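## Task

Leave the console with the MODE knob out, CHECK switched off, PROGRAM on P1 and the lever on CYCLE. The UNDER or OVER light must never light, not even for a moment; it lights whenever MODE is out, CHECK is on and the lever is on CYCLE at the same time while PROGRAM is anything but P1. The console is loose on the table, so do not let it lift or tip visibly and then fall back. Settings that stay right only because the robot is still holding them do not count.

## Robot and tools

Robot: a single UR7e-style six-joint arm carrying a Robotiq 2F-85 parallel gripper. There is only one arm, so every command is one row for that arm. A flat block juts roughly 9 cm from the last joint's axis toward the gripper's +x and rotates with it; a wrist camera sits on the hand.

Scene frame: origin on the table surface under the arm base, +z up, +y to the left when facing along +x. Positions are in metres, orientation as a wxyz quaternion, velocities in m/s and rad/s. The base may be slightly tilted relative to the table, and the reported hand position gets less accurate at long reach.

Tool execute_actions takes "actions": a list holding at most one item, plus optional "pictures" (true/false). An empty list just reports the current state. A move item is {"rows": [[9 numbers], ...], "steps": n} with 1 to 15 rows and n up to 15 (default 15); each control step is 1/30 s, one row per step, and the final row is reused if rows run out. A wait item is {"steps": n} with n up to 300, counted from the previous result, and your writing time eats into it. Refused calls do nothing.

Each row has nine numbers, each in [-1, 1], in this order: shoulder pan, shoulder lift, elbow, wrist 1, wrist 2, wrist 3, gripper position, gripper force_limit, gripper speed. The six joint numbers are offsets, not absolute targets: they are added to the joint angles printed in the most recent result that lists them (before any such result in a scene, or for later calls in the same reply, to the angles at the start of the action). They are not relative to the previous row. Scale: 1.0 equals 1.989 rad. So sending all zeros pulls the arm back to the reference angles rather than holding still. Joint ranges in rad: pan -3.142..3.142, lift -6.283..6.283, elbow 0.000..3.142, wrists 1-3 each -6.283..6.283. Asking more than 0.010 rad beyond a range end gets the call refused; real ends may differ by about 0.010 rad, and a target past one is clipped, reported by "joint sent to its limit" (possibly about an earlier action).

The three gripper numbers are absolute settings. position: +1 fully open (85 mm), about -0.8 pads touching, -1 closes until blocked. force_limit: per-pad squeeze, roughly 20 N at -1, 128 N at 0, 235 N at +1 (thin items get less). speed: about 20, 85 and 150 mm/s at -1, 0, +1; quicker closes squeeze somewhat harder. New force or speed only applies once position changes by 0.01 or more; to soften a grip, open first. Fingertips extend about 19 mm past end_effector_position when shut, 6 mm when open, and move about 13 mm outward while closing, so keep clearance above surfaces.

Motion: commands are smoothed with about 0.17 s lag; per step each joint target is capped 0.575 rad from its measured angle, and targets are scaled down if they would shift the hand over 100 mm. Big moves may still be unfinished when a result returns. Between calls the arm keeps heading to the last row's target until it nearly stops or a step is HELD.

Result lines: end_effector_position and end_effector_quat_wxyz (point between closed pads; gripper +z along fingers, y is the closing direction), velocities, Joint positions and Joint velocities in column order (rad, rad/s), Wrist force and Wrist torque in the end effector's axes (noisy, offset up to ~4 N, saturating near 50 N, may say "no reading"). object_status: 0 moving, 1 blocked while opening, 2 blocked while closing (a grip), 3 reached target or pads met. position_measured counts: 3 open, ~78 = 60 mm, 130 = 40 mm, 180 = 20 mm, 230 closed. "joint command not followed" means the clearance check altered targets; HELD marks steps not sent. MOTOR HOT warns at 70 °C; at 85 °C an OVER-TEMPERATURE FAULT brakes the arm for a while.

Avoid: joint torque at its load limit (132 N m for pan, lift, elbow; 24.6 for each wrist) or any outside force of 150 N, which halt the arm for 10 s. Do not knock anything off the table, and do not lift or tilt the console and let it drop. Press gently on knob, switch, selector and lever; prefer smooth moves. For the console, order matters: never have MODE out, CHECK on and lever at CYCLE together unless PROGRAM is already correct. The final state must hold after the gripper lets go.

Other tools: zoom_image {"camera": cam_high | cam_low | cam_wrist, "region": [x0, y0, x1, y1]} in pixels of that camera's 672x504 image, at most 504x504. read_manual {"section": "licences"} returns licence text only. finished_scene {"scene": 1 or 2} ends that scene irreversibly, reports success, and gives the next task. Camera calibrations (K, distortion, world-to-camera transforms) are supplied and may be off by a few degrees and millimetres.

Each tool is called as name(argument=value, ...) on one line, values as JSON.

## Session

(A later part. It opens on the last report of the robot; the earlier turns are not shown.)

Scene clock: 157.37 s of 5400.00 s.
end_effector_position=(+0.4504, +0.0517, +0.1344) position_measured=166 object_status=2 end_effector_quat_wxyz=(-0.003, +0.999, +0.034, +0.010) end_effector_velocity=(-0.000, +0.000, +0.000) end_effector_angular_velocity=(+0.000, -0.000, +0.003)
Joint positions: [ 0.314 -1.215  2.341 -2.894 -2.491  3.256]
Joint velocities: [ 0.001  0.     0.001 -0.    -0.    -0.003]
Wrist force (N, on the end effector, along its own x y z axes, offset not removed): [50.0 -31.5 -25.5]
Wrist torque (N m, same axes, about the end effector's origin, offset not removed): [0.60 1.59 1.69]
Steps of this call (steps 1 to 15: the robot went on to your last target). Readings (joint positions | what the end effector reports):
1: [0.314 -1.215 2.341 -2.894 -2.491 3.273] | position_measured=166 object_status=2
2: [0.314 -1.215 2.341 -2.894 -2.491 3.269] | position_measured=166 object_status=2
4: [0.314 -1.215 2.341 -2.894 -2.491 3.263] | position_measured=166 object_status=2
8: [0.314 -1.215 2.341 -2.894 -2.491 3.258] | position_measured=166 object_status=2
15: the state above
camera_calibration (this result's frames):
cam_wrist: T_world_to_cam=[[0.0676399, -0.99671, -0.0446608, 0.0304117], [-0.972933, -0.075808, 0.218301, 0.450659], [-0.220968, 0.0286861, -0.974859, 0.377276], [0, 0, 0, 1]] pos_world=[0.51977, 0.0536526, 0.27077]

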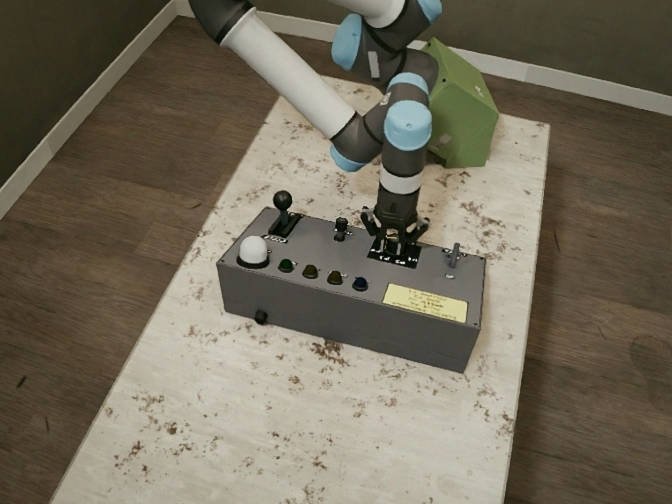

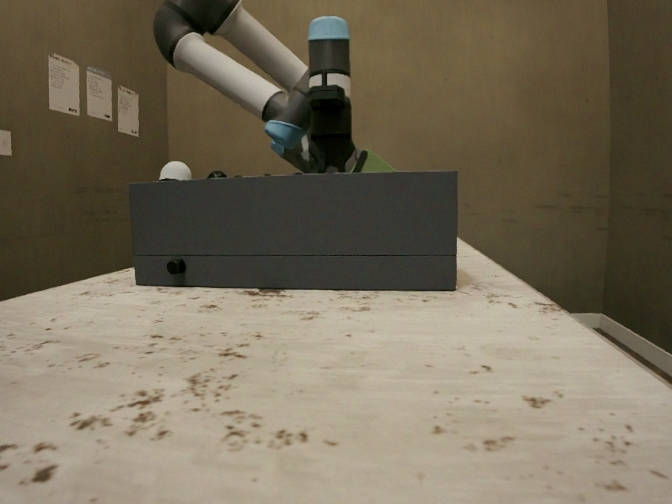

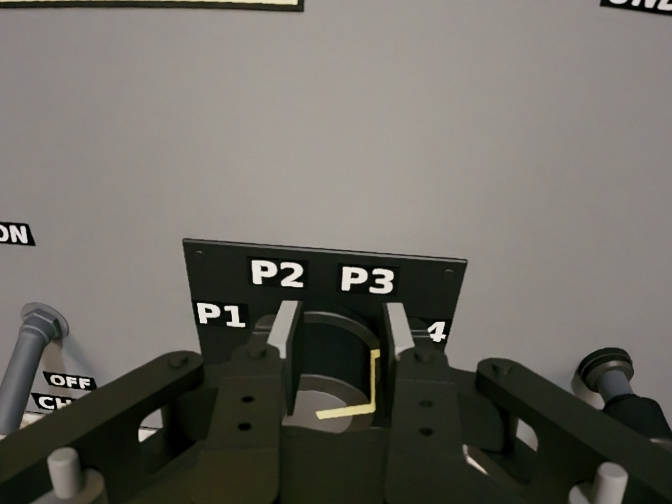

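execute_actions(actions=[{"rows": [[0,0,0,0,0,0,0.4,0,0]], "steps": 15}], pictures=false)

execute_actions(actions=[{"steps": 15}])

Scene clock: 161.63 s of 5400.00 s.
end_effector_position=(+0.4501, +0.0517, +0.1342) position_measured=81 object_status=0 end_effector_quat_wxyz=(-0.003, +0.999, +0.034, +0.010) end_effector_velocity=(+0.002, -0.000, +0.001) end_effector_angular_velocity=(+0.002, -0.004, -0.006)
Joint positions: [ 0.313 -1.214  2.342 -2.894 -2.491  3.256]
Joint velocities: [ 0.    -0.    -0.004 -0.002  0.001  0.002]
Wrist force (N, on the end effector, along its own x y z axes, offset not removed): [2.3 2.0 2.1]
Wrist torque (N m, same axes, about the end effector's origin, offset not removed): [0.18 -0.38 0.09]
Steps of this call (steps 1 to 15: the robot went on to your last target; steps 16 to 90: nothing new was sent; then 0.77 s passed at rest; steps 91 to 105: all 15 steps of this action). Readings (joint positions | what the end effector reports):
91: [0.314 -1.215 2.341 -2.894 -2.491 3.256] | position_measured=166 object_status=0
92: [0.314 -1.215 2.341 -2.894 -2.491 3.256] | position_measured=165 object_status=0
94: [0.314 -1.215 2.342 -2.894 -2.492 3.256] | position_measured=154 object_status=0
98: [0.313 -1.215 2.342 -2.893 -2.492 3.256] | position_measured=126 object_status=0
105: the state above

Scene clock: 162.13 s of 5400.00 s.
end_effector_position=(+0.4503, +0.0518, +0.1344) position_measured=78 object_status=3 end_effector_quat_wxyz=(-0.003, +0.999, +0.034, +0.010) end_effector_velocity=(-0.000, +0.000, -0.000) end_effector_angular_velocity=(+0.000, +0.000, -0.000)
Joint positions: [ 0.314 -1.215  2.341 -2.894 -2.491  3.256]
Joint velocities: [-0.  0.  0.  0.  0.  0.]
Wrist force (N, on the end effector, along its own x y z axes, offset not removed): [2.7 0.5 0.9]
Wrist torque (N m, same axes, about the end effector's origin, offset not removed): [0.07 -0.31 0.13]
Steps of this call (steps 1 to 15: the robot went on to your last target). Readings (joint positions | what the end effector reports):
1: [0.313 -1.214 2.342 -2.894 -2.491 3.256] | position_measured=80 object_status=0
2: [0.313 -1.214 2.341 -2.894 -2.491 3.256] | position_measured=79 object_status=0
4: [0.314 -1.214 2.341 -2.894 -2.491 3.256] | position_measured=78 object_status=0
8: [0.314 -1.214 2.341 -2.894 -2.491 3.256] | position_measured=78 object_status=0
15: the state above
The arm was judged still, so your last target was given up. Only a new action makes it travel on or press farther. Fingers that are still opening or closing keep moving.
camera_calibration (this result's frames):
cam_wrist: T_world_to_cam=[[0.0676748, -0.996708, -0.0446485, 0.0304062], [-0.972917, -0.075841, 0.218358, 0.450637], [-0.221025, 0.028662, -0.974847, 0.377273], [0, 0, 0, 1]] pos_world=[0.519761, 0.0536695, 0.270741]

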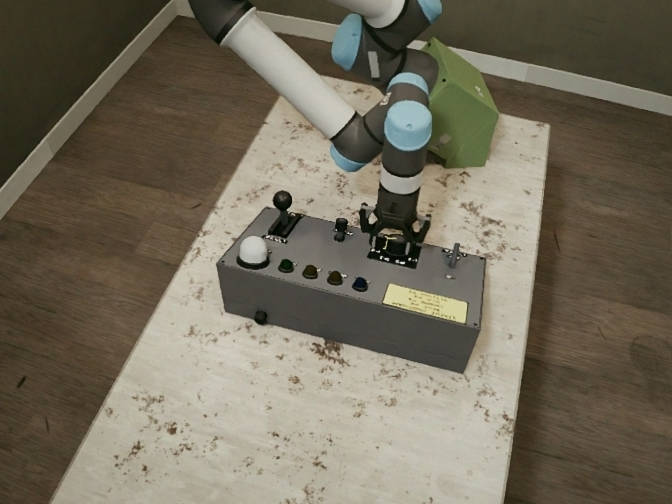

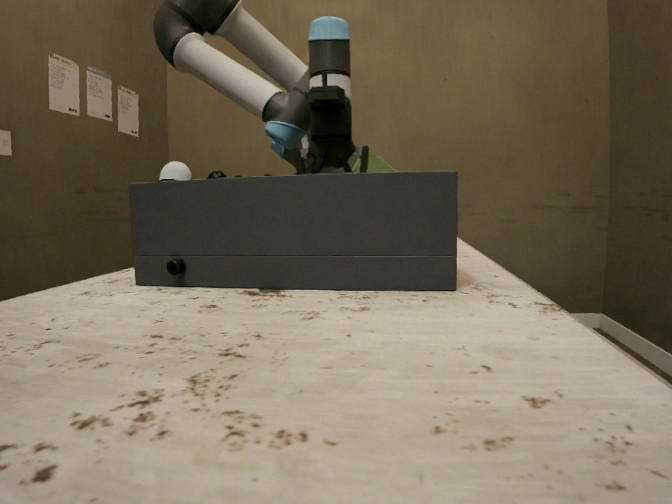

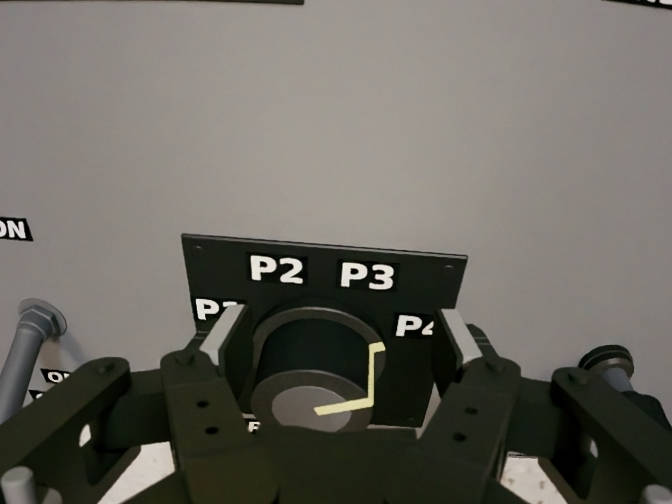

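execute_actions(actions=[{"rows": [[0.0081,-0.0022,-0.0065,0.0375,-0.0048,0,0.4,0,0]], "steps": 15}], pictures=false)

execute_actions(actions=[{"steps": 15}])

Scene clock: 183.10 s of 5400.00 s.
end_effector_position=(+0.4466, +0.0552, +0.1382) position_measured=78 object_status=3 end_effector_quat_wxyz=(+0.002, +0.998, +0.061, +0.000) end_effector_velocity=(-0.001, +0.001, +0.000) end_effector_angular_velocity=(-0.003, +0.005, +0.012)
Joint positions: [ 0.33  -1.219  2.329 -2.821 -2.501  3.256]
Joint velocities: [ 0.002 -0.    -0.002  0.014 -0.002 -0.001]
Wrist force (N, on the end effector, along its own x y z axes, offset not removed): [1.3 0.2 0.8]
Wrist torque (N m, same axes, about the end effector's origin, offset not removed): [-0.07 -0.03 0.09]
Steps of this call (steps 1 to 90: nothing new was sent; then 17.47 s passed at rest; steps 91 to 105: all 15 steps of this action). Readings (joint positions | what the end effector reports):
91: [0.314 -1.215 2.341 -2.894 -2.491 3.256] | position_measured=78 object_status=3
92: [0.317 -1.215 2.339 -2.886 -2.493 3.256] | position_measured=78 object_status=3
94: [0.322 -1.217 2.334 -2.859 -2.496 3.256] | position_measured=78 object_status=3
98: [0.327 -1.218 2.330 -2.832 -2.499 3.256] | position_measured=78 object_status=3
105: the state above

Scene clock: 183.60 s of 5400.00 s.
end_effector_position=(+0.4464, +0.0552, +0.1382) position_measured=78 object_status=3 end_effector_quat_wxyz=(+0.002, +0.998, +0.062, +0.000) end_effector_velocity=(-0.000, +0.000, +0.000) end_effector_angular_velocity=(+0.000, -0.000, +0.000)
Joint positions: [ 0.33  -1.219  2.328 -2.82  -2.501  3.256]
Joint velocities: [ 0.  0. -0.  0.  0.  0.]
Wrist force (N, on the end effector, along its own x y z axes, offset not removed): [2.5 -0.6 0.2]
Wrist torque (N m, same axes, about the end effector's origin, offset not removed): [-0.17 -0.41 0.28]
Steps of this call (steps 1 to 15: the robot went on to your last target). Readings (joint positions | what the end effector reports):
1: [0.330 -1.219 2.328 -2.821 -2.501 3.256] | position_measured=78 object_status=3
2: [0.330 -1.219 2.328 -2.820 -2.501 3.256] | position_measured=78 object_status=3
4: [0.330 -1.219 2.328 -2.820 -2.501 3.256] | position_measured=78 object_status=3
8: [0.330 -1.219 2.328 -2.820 -2.501 3.256] | position_measured=78 object_status=3
15: the state above
The arm was judged still, so your last target was given up. Only a new action makes it travel on or press farther. Fingers that are still opening or closing keep moving.
camera_calibration (this result's frames):
cam_wrist: T_world_to_cam=[[0.121801, -0.991946, -0.0347539, 0.00851383], [-0.962817, -0.126586, 0.238663, 0.441761], [-0.24114, 0.00439236, -0.97048, 0.389752], [0, 0, 0, 1]] pos_world=[0.518282, 0.062654, 0.273111]

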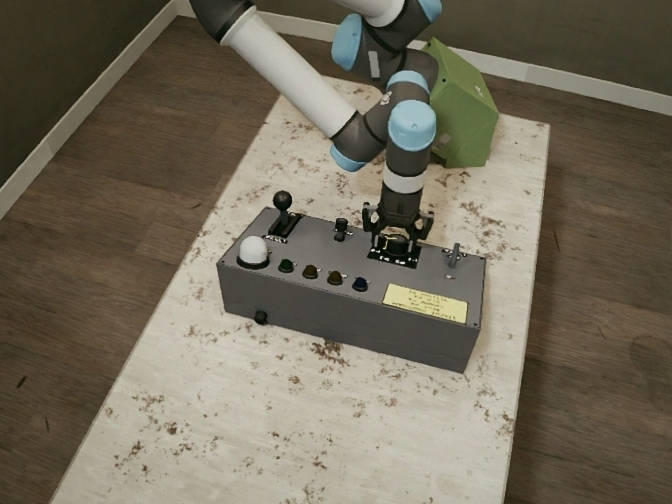

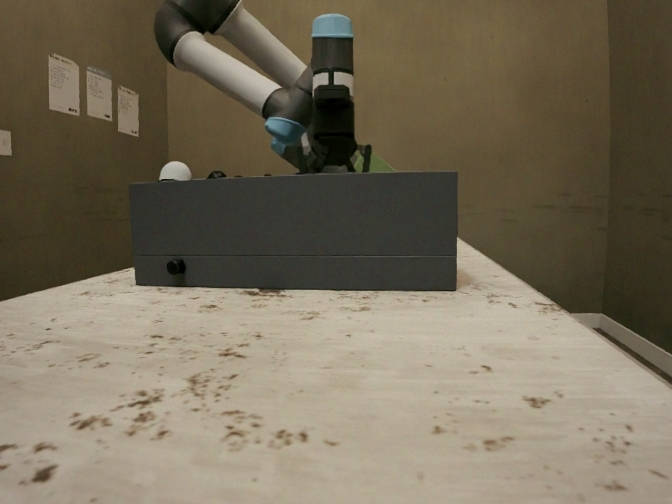

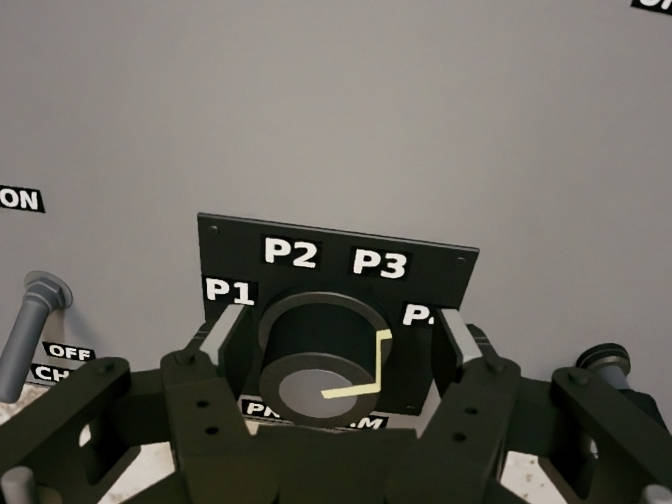

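execute_actions(actions=[{"rows": [[-0.0052,0.0143,0.0128,-0.034,0.001,0,0.4,0,0]], "steps": 15}], pictures=false)

execute_actions(actions=[{"steps": 15}])

Scene clock: 202.27 s of 5400.00 s.
end_effector_position=(+0.4371, +0.0592, +0.1285) position_measured=78 object_status=3 end_effector_quat_wxyz=(+0.002, +0.999, +0.054, +0.000) end_effector_velocity=(-0.002, +0.000, -0.002) end_effector_angular_velocity=(-0.000, -0.000, -0.004)
Joint positions: [ 0.32  -1.191  2.353 -2.886 -2.499  3.256]
Joint velocities: [-0.002  0.005  0.005 -0.013  0.    -0.001]
Wrist force (N, on the end effector, along its own x y z axes, offset not removed): [-0.3 -0.1 -1.3]
Wrist torque (N m, same axes, about the end effector's origin, offset not removed): [-0.01 0.08 0.16]
Steps of this call (steps 1 to 90: nothing new was sent; then 15.17 s passed at rest; steps 91 to 105: all 15 steps of this action). Readings (joint positions | what the end effector reports):
91: [0.330 -1.218 2.329 -2.820 -2.501 3.256] | position_measured=78 object_status=3
92: [0.328 -1.214 2.332 -2.828 -2.501 3.256] | position_measured=78 object_status=3
94: [0.325 -1.204 2.341 -2.852 -2.500 3.256] | position_measured=78 object_status=3
98: [0.321 -1.195 2.350 -2.876 -2.499 3.256] | position_measured=78 object_status=3
105: the state above

Scene clock: 202.77 s of 5400.00 s.
end_effector_position=(+0.4369, +0.0593, +0.1283) position_measured=78 object_status=3 end_effector_quat_wxyz=(+0.002, +0.999, +0.053, +0.000) end_effector_velocity=(-0.000, -0.000, -0.000) end_effector_angular_velocity=(-0.000, +0.001, -0.000)
Joint positions: [ 0.32  -1.19   2.354 -2.887 -2.499  3.256]
Joint velocities: [-0.  0.  0.  0. -0.  0.]
Wrist force (N, on the end effector, along its own x y z axes, offset not removed): [0.9 -1.2 0.1]
Wrist torque (N m, same axes, about the end effector's origin, offset not removed): [-0.45 -0.03 0.18]
Steps of this call (steps 1 to 15: the robot went on to your last target). Readings (joint positions | what the end effector reports):
1: [0.320 -1.191 2.353 -2.886 -2.499 3.256] | position_measured=78 object_status=3
2: [0.320 -1.191 2.353 -2.886 -2.499 3.256] | position_measured=78 object_status=3
4: [0.320 -1.191 2.354 -2.887 -2.499 3.256] | position_measured=78 object_status=3
8: [0.320 -1.191 2.354 -2.887 -2.499 3.256] | position_measured=78 object_status=3
15: the state above
The arm was judged still, so your last target was given up. Only a new action makes it travel on or press farther. Fingers that are still opening or closing keep moving.
camera_calibration (this result's frames):
cam_wrist: T_world_to_cam=[[0.104811, -0.993868, -0.0352388, 0.0209751], [-0.964835, -0.11021, 0.238636, 0.435371], [-0.241056, 0.00898801, -0.97047, 0.377511], [0, 0, 0, 1]] pos_world=[0.508864, 0.0654357, 0.263207]

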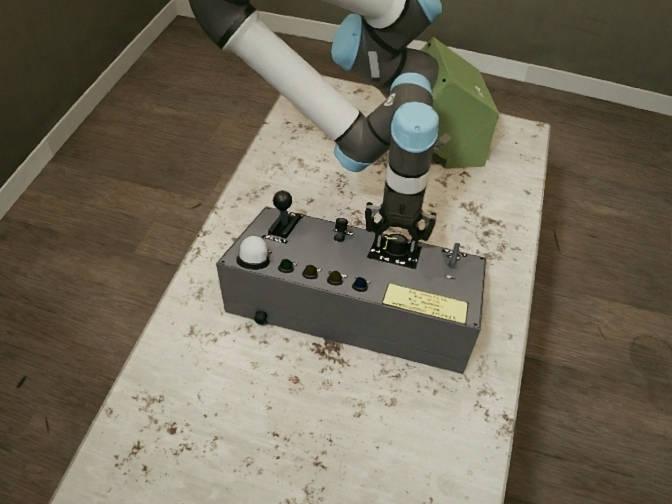

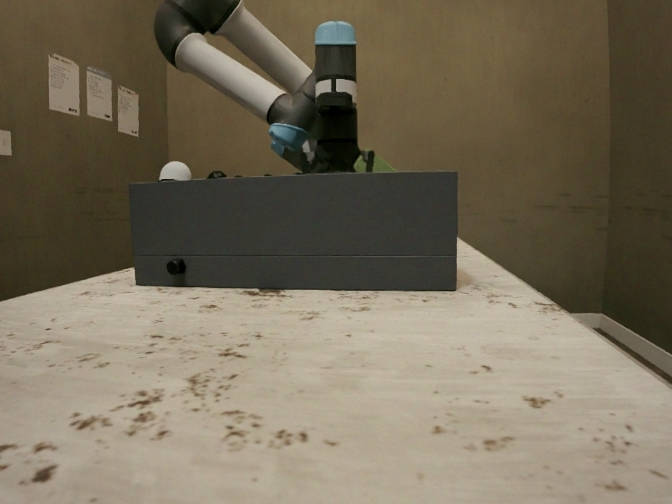

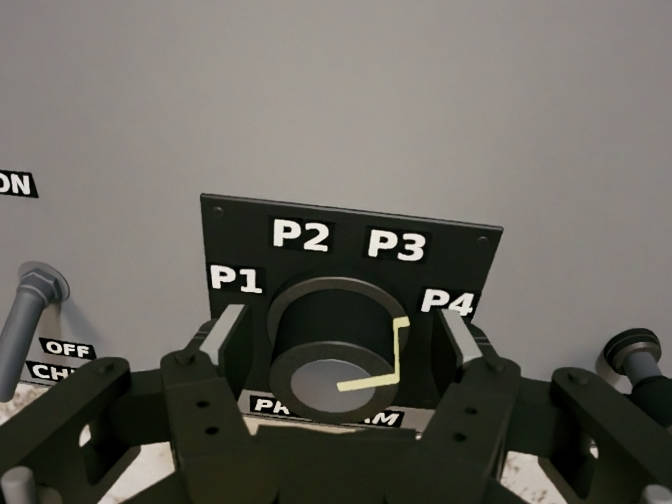

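Centered. Close gently.

execute_actions(actions=[{"rows": [[0,0,0,0,0,0,-1,-0.7,-0.6]], "steps": 15}], pictures=false)

execute_actions(actions=[{"steps": 10}], pictures=false)

Scene clock: 205.53 s of 5400.00 s.
end_effector_position=(+0.4368, +0.0597, +0.1283) position_measured=126 object_status=0 end_effector_quat_wxyz=(+0.001, +0.999, +0.053, +0.000) end_effector_velocity=(-0.000, +0.001, +0.001) end_effector_angular_velocity=(+0.001, -0.002, +0.003)
Joint positions: [ 0.32  -1.19   2.354 -2.887 -2.498  3.256]
Joint velocities: [ 0.003  0.     0.     0.    -0.    -0.   ]
Wrist force (N, on the end effector, along its own x y z axes, offset not removed): [10.9 -50.0 -23.8]
Wrist torque (N m, same axes, about the end effector's origin, offset not removed): [1.59 0.23 0.89]
Steps of this call (steps 1 to 68: nothing new was sent; steps 69 to 83: all 15 steps of this action). Readings (joint positions | what the end effector reports):
69: [0.320 -1.190 2.354 -2.887 -2.499 3.256] | position_measured=78 object_status=0
70: [0.320 -1.190 2.354 -2.887 -2.499 3.256] | position_measured=79 object_status=0
72: [0.320 -1.190 2.354 -2.887 -2.499 3.256] | position_measured=84 object_status=0
76: [0.320 -1.190 2.354 -2.887 -2.499 3.256] | position_measured=100 object_status=0
83: the state above

Scene clock: 205.87 s of 5400.00 s.
end_effector_position=(+0.4369, +0.0594, +0.1283) position_measured=130 object_status=2 end_effector_quat_wxyz=(+0.002, +0.999, +0.053, +0.000) end_effector_velocity=(-0.000, -0.000, -0.000) end_effector_angular_velocity=(-0.001, +0.000, -0.001)
Joint positions: [ 0.32  -1.19   2.354 -2.887 -2.499  3.256]
Joint velocities: [-0.001  0.     0.    -0.    -0.001  0.   ]
Wrist force (N, on the end effector, along its own x y z axes, offset not removed): [15.6 -50.0 -28.7]
Wrist torque (N m, same axes, about the end effector's origin, offset not removed): [1.59 -0.71 1.03]
Steps of this call (steps 1 to 10: the robot went on to your last target). Readings (joint positions | what the end effector reports):
1: [0.320 -1.190 2.354 -2.887 -2.498 3.256] | position_measured=130 object_status=0
2: [0.320 -1.190 2.354 -2.887 -2.498 3.256] | position_measured=130 object_status=0
4: [0.320 -1.190 2.354 -2.887 -2.498 3.256] | position_measured=130 object_status=0
8: [0.320 -1.190 2.354 -2.887 -2.499 3.256] | position_measured=130 object_status=2
10: the state above

execute_actions(actions=[{"rows": [[0,0,0,0,0,-0.5,-1,-0.7,-0.6]], "steps": 15}], pictures=false)

execute_actions(actions=[{"steps": 20}])

Scene clock: 212.23 s of 5400.00 s.
end_effector_position=(+0.4368, +0.0595, +0.1283) position_measured=150 object_status=0 end_effector_quat_wxyz=(+0.001, +0.884, +0.468, -0.000) end_effector_velocity=(-0.000, +0.001, +0.001) end_effector_angular_velocity=(+0.000, +0.001, +1.098)
Joint positions: [ 0.32  -1.19   2.354 -2.887 -2.498  2.39 ]
Joint velocities: [ 0.002  0.     0.    -0.     0.    -1.096]
Wrist force (N, on the end effector, along its own x y z axes, offset not removed): [50.0 -49.3 -21.0]
Wrist torque (N m, same axes, about the end effector's origin, offset not removed): [0.72 1.59 1.75]
Steps of this call (steps 1 to 15: the robot went on to your last target; steps 16 to 90: nothing new was sent; then 2.87 s passed at rest; steps 91 to 105: all 15 steps of this action). Readings (joint positions | what the end effector reports):
91: [0.320 -1.190 2.354 -2.887 -2.499 3.255] | position_measured=130 object_status=2
92: [0.320 -1.190 2.354 -2.887 -2.499 3.246] | position_measured=130 object_status=2
94: [0.320 -1.190 2.354 -2.887 -2.499 3.177] | position_measured=130 object_status=2
98: [0.319 -1.190 2.354 -2.887 -2.500 2.904] | position_measured=131 object_status=2
105: the state above

Scene clock: 212.90 s of 5400.00 s.
end_effector_position=(+0.4369, +0.0594, +0.1284) position_measured=231 object_status=0 end_effector_quat_wxyz=(+0.001, +0.852, +0.523, -0.001) end_effector_velocity=(+0.000, +0.000, +0.000) end_effector_angular_velocity=(+0.000, -0.001, +0.003)
Joint positions: [ 0.32  -1.19   2.354 -2.887 -2.499  2.262]
Joint velocities: [ 0.001 -0.    -0.    -0.    -0.    -0.004]
Wrist force (N, on the end effector, along its own x y z axes, offset not removed): [50.0 -18.1 -17.0]
Wrist torque (N m, same axes, about the end effector's origin, offset not removed): [0.86 1.59 0.54]
Steps of this call (steps 1 to 20: the robot went on to your last target). Readings (joint positions | what the end effector reports):
1: [0.320 -1.190 2.354 -2.887 -2.498 2.358] | position_measured=153 object_status=0
2: [0.320 -1.190 2.354 -2.887 -2.498 2.334] | position_measured=158 object_status=0
4: [0.320 -1.190 2.354 -2.887 -2.498 2.302] | position_measured=166 object_status=0
8: [0.320 -1.190 2.354 -2.887 -2.499 2.275] | position_measured=182 object_status=0
20: the state above
camera_calibration (this result's frames):
cam_wrist: T_world_to_cam=[[0.890155, -0.454189, -0.0365483, -0.353905], [-0.4332, -0.868428, 0.241184, 0.247841], [-0.141283, -0.198859, -0.969791, 0.346215], [0, 0, 0, 1]] pos_world=[0.47131, 0.12334, 0.263047]

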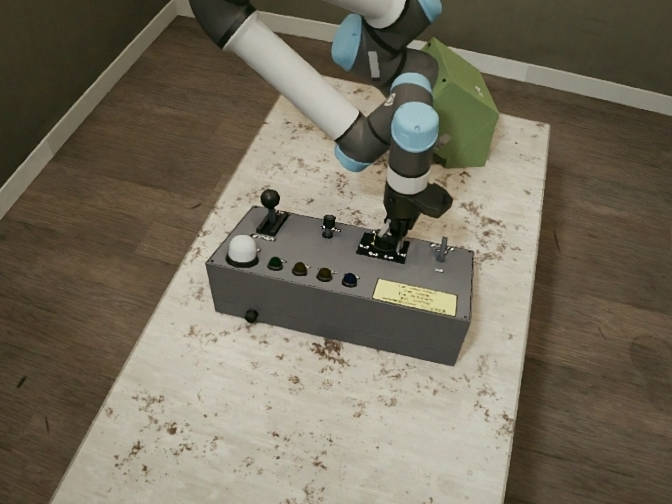

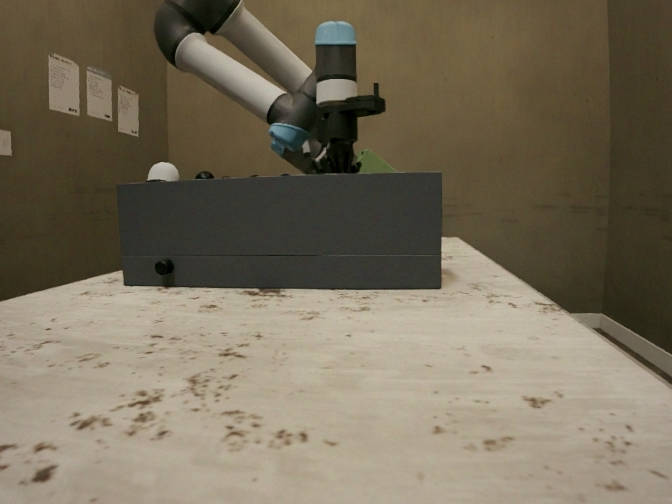

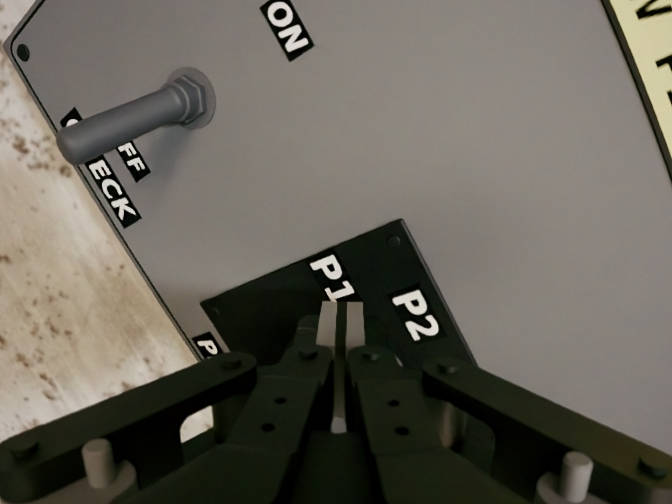

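execute_actions(actions=[{"rows": [[0.058,-0.053,-0.035,0.166,0,0,-1,-0.7,0]], "steps": 15}], pictures=false)

execute_actions(actions=[{"rows": [[0,0,0,0,0,0,1,-0.7,0]], "steps": 15}], pictures=false)

execute_actions(actions=[{"steps": 20}])

Scene clock: 218.87 s of 5400.00 s.
end_effector_position=(+0.4412, +0.0671, +0.1847) position_measured=231 object_status=3 end_effector_quat_wxyz=(-0.003, +0.800, +0.600, +0.001) end_effector_velocity=(-0.006, +0.001, +0.011) end_effector_angular_velocity=(-0.006, +0.015, +0.061)
Joint positions: [ 0.432 -1.293  2.286 -2.568 -2.499  2.262]
Joint velocities: [ 0.024 -0.021 -0.013  0.095  0.     0.002]
Wrist force (N, on the end effector, along its own x y z axes, offset not removed): [2.4 2.4 1.4]
Wrist torque (N m, same axes, about the end effector's origin, offset not removed): [0.45 -0.23 0.07]
Steps of this call (steps 1 to 15: the robot went on to your last target; steps 16 to 90: nothing new was sent; then 2.47 s passed at rest; steps 91 to 105: all 15 steps of this action). Readings (joint positions | what the end effector reports):
91: [0.320 -1.191 2.353 -2.886 -2.499 2.262] | position_measured=231 object_status=3
92: [0.329 -1.200 2.346 -2.877 -2.500 2.262] | position_measured=231 object_status=3
94: [0.369 -1.237 2.321 -2.808 -2.501 2.262] | position_measured=231 object_status=3
98: [0.414 -1.277 2.296 -2.641 -2.499 2.262] | position_measured=231 object_status=3
105: the state above

Scene clock: 219.37 s of 5400.00 s.
end_effector_position=(+0.4413, +0.0672, +0.1847) position_measured=138 object_status=0 end_effector_quat_wxyz=(-0.003, +0.800, +0.600, +0.001) end_effector_velocity=(-0.001, +0.000, -0.000) end_effector_angular_velocity=(-0.000, +0.000, +0.001)
Joint positions: [ 0.432 -1.293  2.286 -2.568 -2.499  2.262]
Joint velocities: [ 0.001  0.     0.001 -0.     0.    -0.   ]
Wrist force (N, on the end effector, along its own x y z axes, offset not removed): [1.3 2.3 3.0]
Wrist torque (N m, same axes, about the end effector's origin, offset not removed): [0.35 -0.27 0.00]
Steps of this call (steps 1 to 15: all 15 steps of this action). Readings (joint positions | what the end effector reports):
1: [0.433 -1.294 2.285 -2.566 -2.499 2.262] | position_measured=231 object_status=0
2: [0.433 -1.294 2.285 -2.566 -2.499 2.262] | position_measured=230 object_status=0
4: [0.433 -1.294 2.285 -2.566 -2.499 2.262] | position_measured=220 object_status=0
8: [0.433 -1.294 2.285 -2.568 -2.499 2.262] | position_measured=191 object_status=0
15: the state above

Scene clock: 220.03 s of 5400.00 s.
end_effector_position=(+0.4412, +0.0671, +0.1847) position_measured=4 object_status=0 end_effector_quat_wxyz=(-0.003, +0.800, +0.600, +0.001) end_effector_velocity=(+0.000, +0.000, +0.000) end_effector_angular_velocity=(+0.001, -0.001, +0.000)
Joint positions: [ 0.432 -1.293  2.286 -2.568 -2.499  2.262]
Joint velocities: [ 0.001 -0.    -0.    -0.     0.    -0.001]
Wrist force (N, on the end effector, along its own x y z axes, offset not removed): [-2.3 1.4 3.4]
Wrist torque (N m, same axes, about the end effector's origin, offset not removed): [0.26 0.33 0.04]
Steps of this call (steps 1 to 15: the robot went on to your last target; steps 16 to 20: nothing new was sent). Readings (joint positions | what the end effector reports):
1: [0.432 -1.293 2.286 -2.568 -2.499 2.262] | position_measured=130 object_status=0
2: [0.432 -1.293 2.286 -2.568 -2.499 2.262] | position_measured=123 object_status=0
4: [0.432 -1.293 2.286 -2.568 -2.499 2.262] | position_measured=108 object_status=0
8: [0.432 -1.293 2.286 -2.568 -2.499 2.262] | position_measured=78 object_status=0
20: the state above
The arm was judged still, so your last target was given up. Only a new action makes it travel on or press farther. Fingers that are still opening or closing keep moving.
camera_calibration (this result's frames):
cam_wrist: T_world_to_cam=[[0.958608, -0.281756, -0.0410477, -0.393177], [-0.264962, -0.935513, 0.23369, 0.174475], [-0.104244, -0.213141, -0.971444, 0.387921], [0, 0, 0, 1]] pos_world=[0.46357, 0.135125, 0.319932]

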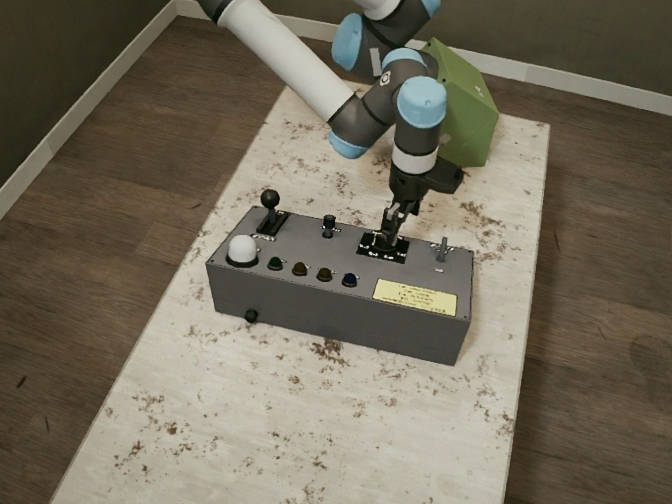

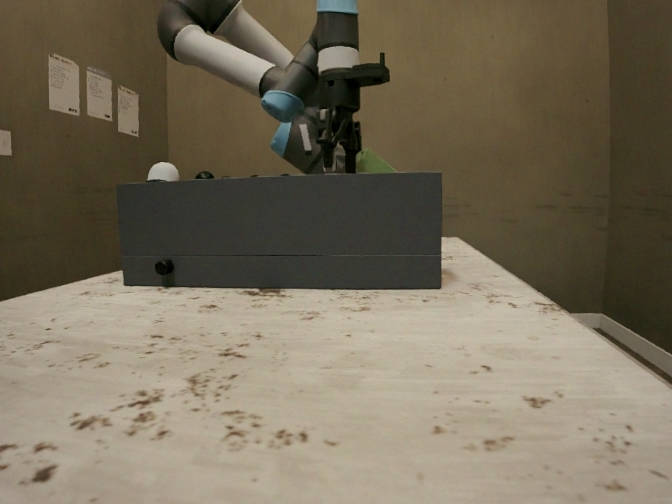

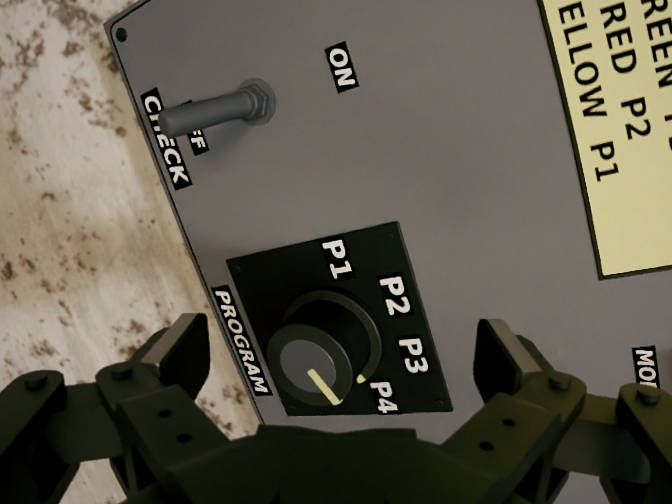

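execute_actions(actions=[{"rows": [[-0.0497,0.0268,0.0537,-0.1467,-0.001,0,0.7,-0.7,0]], "steps": 15}], pictures=false)

execute_actions(actions=[{"steps": 20}])

Scene clock: 256.87 s of 5400.00 s.
end_effector_position=(+0.4226, +0.0519, +0.1395) position_measured=41 object_status=0 end_effector_quat_wxyz=(+0.001, +0.845, +0.534, -0.001) end_effector_velocity=(-0.001, -0.005, -0.007) end_effector_angular_velocity=(+0.000, -0.013, -0.050)
Joint positions: [ 0.336 -1.241  2.39  -2.851 -2.501  2.262]
Joint velocities: [-0.02   0.01   0.022 -0.079 -0.     0.001]
Wrist force (N, on the end effector, along its own x y z axes, offset not removed): [3.6 0.9 2.7]
Wrist torque (N m, same axes, about the end effector's origin, offset not removed): [0.00 -0.56 0.10]
Steps of this call (steps 1 to 90: nothing new was sent; then 33.33 s passed at rest; steps 91 to 105: all 15 steps of this action). Readings (joint positions | what the end effector reports):
91: [0.431 -1.293 2.286 -2.569 -2.499 2.262] | position_measured=3 object_status=0
92: [0.423 -1.286 2.295 -2.578 -2.499 2.262] | position_measured=4 object_status=0
94: [0.388 -1.267 2.333 -2.646 -2.500 2.262] | position_measured=14 object_status=0
98: [0.351 -1.248 2.374 -2.791 -2.500 2.262] | position_measured=37 object_status=0
105: the state above

Scene clock: 257.53 s of 5400.00 s.
end_effector_position=(+0.4225, +0.0513, +0.1387) position_measured=41 object_status=3 end_effector_quat_wxyz=(+0.002, +0.847, +0.532, -0.000) end_effector_velocity=(+0.000, +0.000, +0.000) end_effector_angular_velocity=(+0.000, -0.001, -0.000)
Joint positions: [ 0.333 -1.24   2.392 -2.86  -2.501  2.262]
Joint velocities: [ 0.     0.    -0.    -0.001  0.    -0.   ]
Wrist force (N, on the end effector, along its own x y z axes, offset not removed): [1.1 2.1 0.2]
Wrist torque (N m, same axes, about the end effector's origin, offset not removed): [0.19 -0.03 0.00]
Steps of this call (steps 1 to 15: the robot went on to your last target; steps 16 to 20: nothing new was sent). Readings (joint positions | what the end effector reports):
1: [0.335 -1.241 2.391 -2.853 -2.501 2.262] | position_measured=41 object_status=0
2: [0.335 -1.241 2.391 -2.855 -2.501 2.262] | position_measured=41 object_status=0
4: [0.334 -1.240 2.392 -2.857 -2.501 2.262] | position_measured=41 object_status=3
8: [0.334 -1.240 2.392 -2.859 -2.501 2.262] | position_measured=41 object_status=3
20: the state above
The arm was judged still, so your last target was given up. Only a new action makes it travel on or press farther. Fingers that are still opening or closing keep moving.
camera_calibration (this result's frames):
cam_wrist: T_world_to_cam=[[0.899624, -0.435195, -0.0357913, -0.349454], [-0.414906, -0.877472, 0.240618, 0.224848], [-0.136122, -0.201615, -0.96996, 0.350583], [0, 0, 0, 1]] pos_world=[0.45539, 0.1159, 0.273442]

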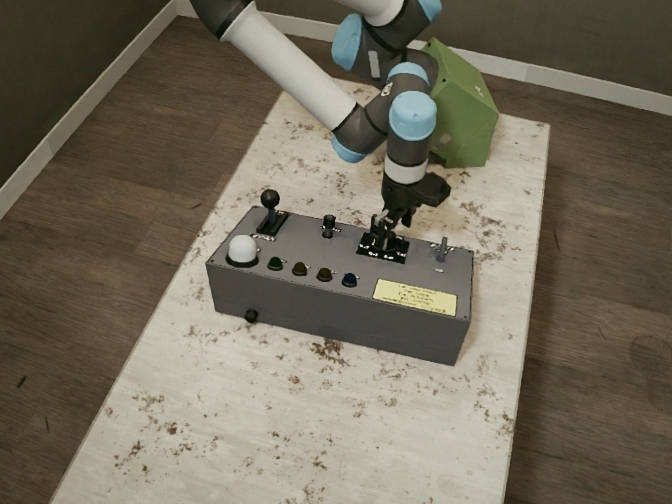

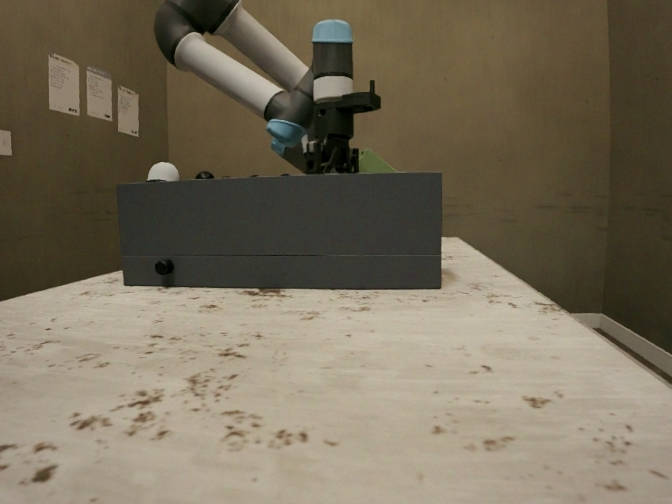

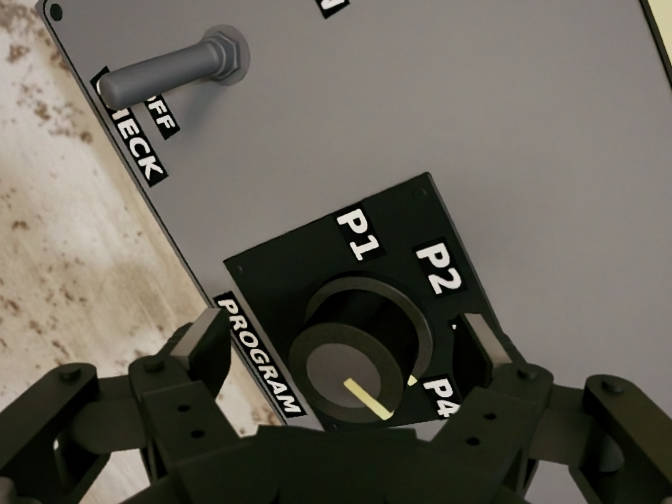

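execute_actions(actions=[{"rows": [[0,0,0,0,0,0,-1,-0.5,-0.6]], "steps": 15}], pictures=false)

execute_actions(actions=[{"steps": 25}], pictures=false)

Scene clock: 260.43 s of 5400.00 s.
end_effector_position=(+0.4225, +0.0513, +0.1387) position_measured=90 object_status=0 end_effector_quat_wxyz=(+0.002, +0.847, +0.532, -0.000) end_effector_velocity=(+0.000, +0.000, +0.000) end_effector_angular_velocity=(+0.000, -0.001, -0.001)
Joint positions: [ 0.333 -1.24   2.393 -2.86  -2.501  2.262]
Joint velocities: [ 0.001  0.    -0.    -0.    -0.     0.001]
Wrist force (N, on the end effector, along its own x y z axes, offset not removed): [6.0 0.4 3.6]
Wrist torque (N m, same axes, about the end effector's origin, offset not removed): [0.11 -0.98 0.08]
Steps of this call (steps 1 to 72: nothing new was sent; steps 73 to 87: all 15 steps of this action). Readings (joint positions | what the end effector reports):
73: [0.333 -1.240 2.393 -2.860 -2.501 2.262] | position_measured=41 object_status=0
74: [0.333 -1.240 2.393 -2.860 -2.501 2.262] | position_measured=41 object_status=0
76: [0.333 -1.240 2.393 -2.860 -2.501 2.262] | position_measured=47 object_status=0
80: [0.333 -1.240 2.393 -2.860 -2.501 2.262] | position_measured=62 object_status=0
87: the state above

Scene clock: 271.23 s of 5400.00 s.
end_effector_position=(+0.4342, +0.0498, +0.1448) position_measured=231 object_status=3 end_effector_quat_wxyz=(+0.006, +0.855, +0.518, +0.015) end_effector_velocity=(+0.000, -0.000, +0.000) end_effector_angular_velocity=(-0.000, -0.000, -0.001)
Joint positions: [ 0.339 -1.245  2.383 -2.89  -2.501  2.262]
Joint velocities: [-0.    -0.001 -0.    -0.    -0.     0.   ]
Wrist force (N, on the end effector, along its own x y z axes, offset not removed): [0.9 1.1 -29.2]
Wrist torque (N m, same axes, about the end effector's origin, offset not removed): [0.34 -0.56 0.15]
FORCE FAULT: contact force on the arm reached its limit, and the arm stopped for 10 seconds. The contact can be on any part of the arm, not only on its tool. The arm's remaining commands of this call were not run. The arm holds still and accepts commands again. Move the arm away from the contact; if what it grips holds it there, let go first. Pushing or pulling that hard again can fault the arm again.
The stop began at step 24 of this call (marked STOPPED below). From that step on the arm followed nothing that you had sent. Nothing is kept back now, and the robot has no last target.
Steps of this call (steps 1 to 15: the robot went on to your last target; steps 16 to 23: nothing new was sent; steps 24 to 324: the stop). Readings (joint positions | what the end effector reports):
1: [0.333 -1.240 2.393 -2.860 -2.501 2.262] | position_measured=95 object_status=0
2: [0.333 -1.240 2.393 -2.860 -2.501 2.262] | position_measured=99 object_status=0
4: [0.333 -1.240 2.393 -2.860 -2.501 2.262] | position_measured=107 object_status=0
8: [0.333 -1.240 2.393 -2.860 -2.501 2.262] | position_measured=123 object_status=0
24: [0.334 -1.241 2.390 -2.866 -2.501 2.262] | position_measured=183 object_status=0 STOPPED
324: the state above

execute_actions(actions=[{"rows": [[0,0,0,0,0,0,0.5,0,0]], "steps": 15}], pictures=false)

execute_actions(actions=[{"rows": [[-0.013,0.0119,0.0108,-0.014,0,0,0.5,0,0]], "steps": 15}], pictures=false)

execute_actions(actions=[{"steps": 15}])

Scene clock: 279.43 s of 5400.00 s.
end_effector_position=(+0.4342, +0.0498, +0.1448) position_measured=138 object_status=0 end_effector_quat_wxyz=(+0.006, +0.855, +0.518, +0.015) end_effector_velocity=(-0.000, -0.000, -0.000) end_effector_angular_velocity=(-0.000, +0.000, +0.002)
Joint positions: [ 0.339 -1.245  2.383 -2.89  -2.501  2.262]
Joint velocities: [-0.    -0.     0.    -0.     0.    -0.003]
Wrist force (N, on the end effector, along its own x y z axes, offset not removed): [0.4 2.4 1.9]
Wrist torque (N m, same axes, about the end effector's origin, offset not removed): [0.39 -0.13 0.01]
Steps of this call (steps 1 to 90: nothing new was sent; then 4.70 s passed at rest; steps 91 to 105: all 15 steps of this action). Readings (joint positions | what the end effector reports):
91: [0.339 -1.245 2.383 -2.890 -2.501 2.262] | position_measured=231 object_status=0
92: [0.339 -1.245 2.383 -2.890 -2.501 2.262] | position_measured=230 object_status=0
94: [0.339 -1.245 2.383 -2.890 -2.501 2.262] | position_measured=220 object_status=0
98: [0.339 -1.245 2.383 -2.890 -2.501 2.262] | position_measured=191 object_status=0
105: the state above

Scene clock: 279.93 s of 5400.00 s.
end_effector_position=(+0.4213, +0.0488, +0.1299) position_measured=66 object_status=0 end_effector_quat_wxyz=(+0.003, +0.856, +0.518, -0.000) end_effector_velocity=(-0.002, -0.000, -0.003) end_effector_angular_velocity=(-0.002, +0.005, -0.000)
Joint positions: [ 0.314 -1.222  2.404 -2.917 -2.501  2.262]
Joint velocities: [-0.005  0.004  0.004 -0.005  0.     0.   ]
Wrist force (N, on the end effector, along its own x y z axes, offset not removed): [1.1 -1.2 0.7]
Wrist torque (N m, same axes, about the end effector's origin, offset not removed): [-0.22 -0.06 0.13]
Steps of this call (steps 1 to 15: all 15 steps of this action). Readings (joint positions | what the end effector reports):
1: [0.338 -1.244 2.383 -2.890 -2.501 2.262] | position_measured=131 object_status=0
2: [0.334 -1.241 2.387 -2.895 -2.501 2.262] | position_measured=123 object_status=0
4: [0.326 -1.233 2.394 -2.904 -2.501 2.262] | position_measured=108 object_status=0
8: [0.317 -1.225 2.401 -2.913 -2.501 2.262] | position_measured=78 object_status=0
15: the state above

Scene clock: 280.43 s of 5400.00 s.
end_effector_position=(+0.4211, +0.0488, +0.1296) position_measured=66 object_status=3 end_effector_quat_wxyz=(+0.003, +0.856, +0.518, -0.000) end_effector_velocity=(+0.000, -0.000, -0.000) end_effector_angular_velocity=(+0.000, +0.000, -0.001)
Joint positions: [ 0.313 -1.221  2.404 -2.918 -2.501  2.262]
Joint velocities: [-0.    -0.     0.    -0.001  0.    -0.   ]
Wrist force (N, on the end effector, along its own x y z axes, offset not removed): [-0.1 0.7 -0.6]
Wrist torque (N m, same axes, about the end effector's origin, offset not removed): [0.11 -0.05 0.03]
Steps of this call (steps 1 to 15: the robot went on to your last target). Readings (joint positions | what the end effector reports):
1: [0.313 -1.222 2.404 -2.917 -2.501 2.262] | position_measured=66 object_status=0
2: [0.313 -1.222 2.404 -2.917 -2.501 2.262] | position_measured=66 object_status=0
4: [0.313 -1.221 2.404 -2.918 -2.501 2.262] | position_measured=66 object_status=0
8: [0.313 -1.221 2.404 -2.918 -2.501 2.262] | position_measured=66 object_status=3
15: the state above
The arm was judged still, so your last target was given up. Only a new action makes it travel on or press farther. Fingers that are still opening or closing keep moving.
camera_calibration (this result's frames):
cam_wrist: T_world_to_cam=[[0.884442, -0.465432, -0.0336936, -0.342014], [-0.4445, -0.862245, 0.242804, 0.235702], [-0.142061, -0.199769, -0.96949, 0.343415], [0, 0, 0, 1]] pos_world=[0.456047, 0.112652, 0.264184]

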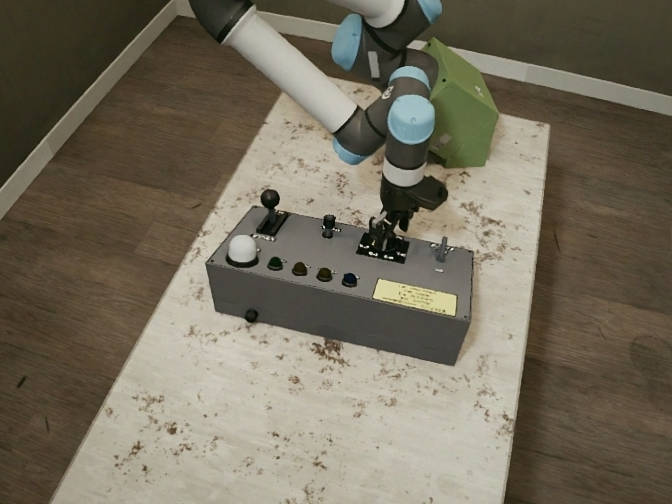

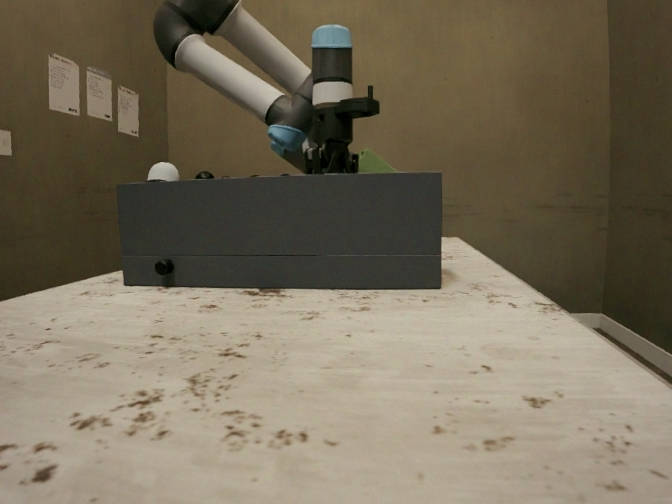

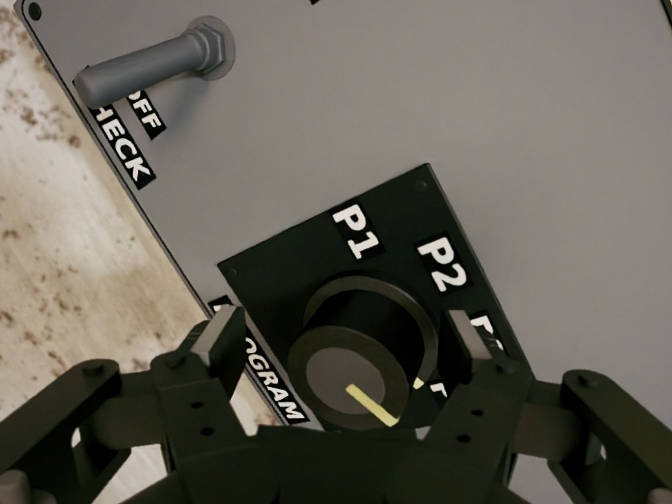

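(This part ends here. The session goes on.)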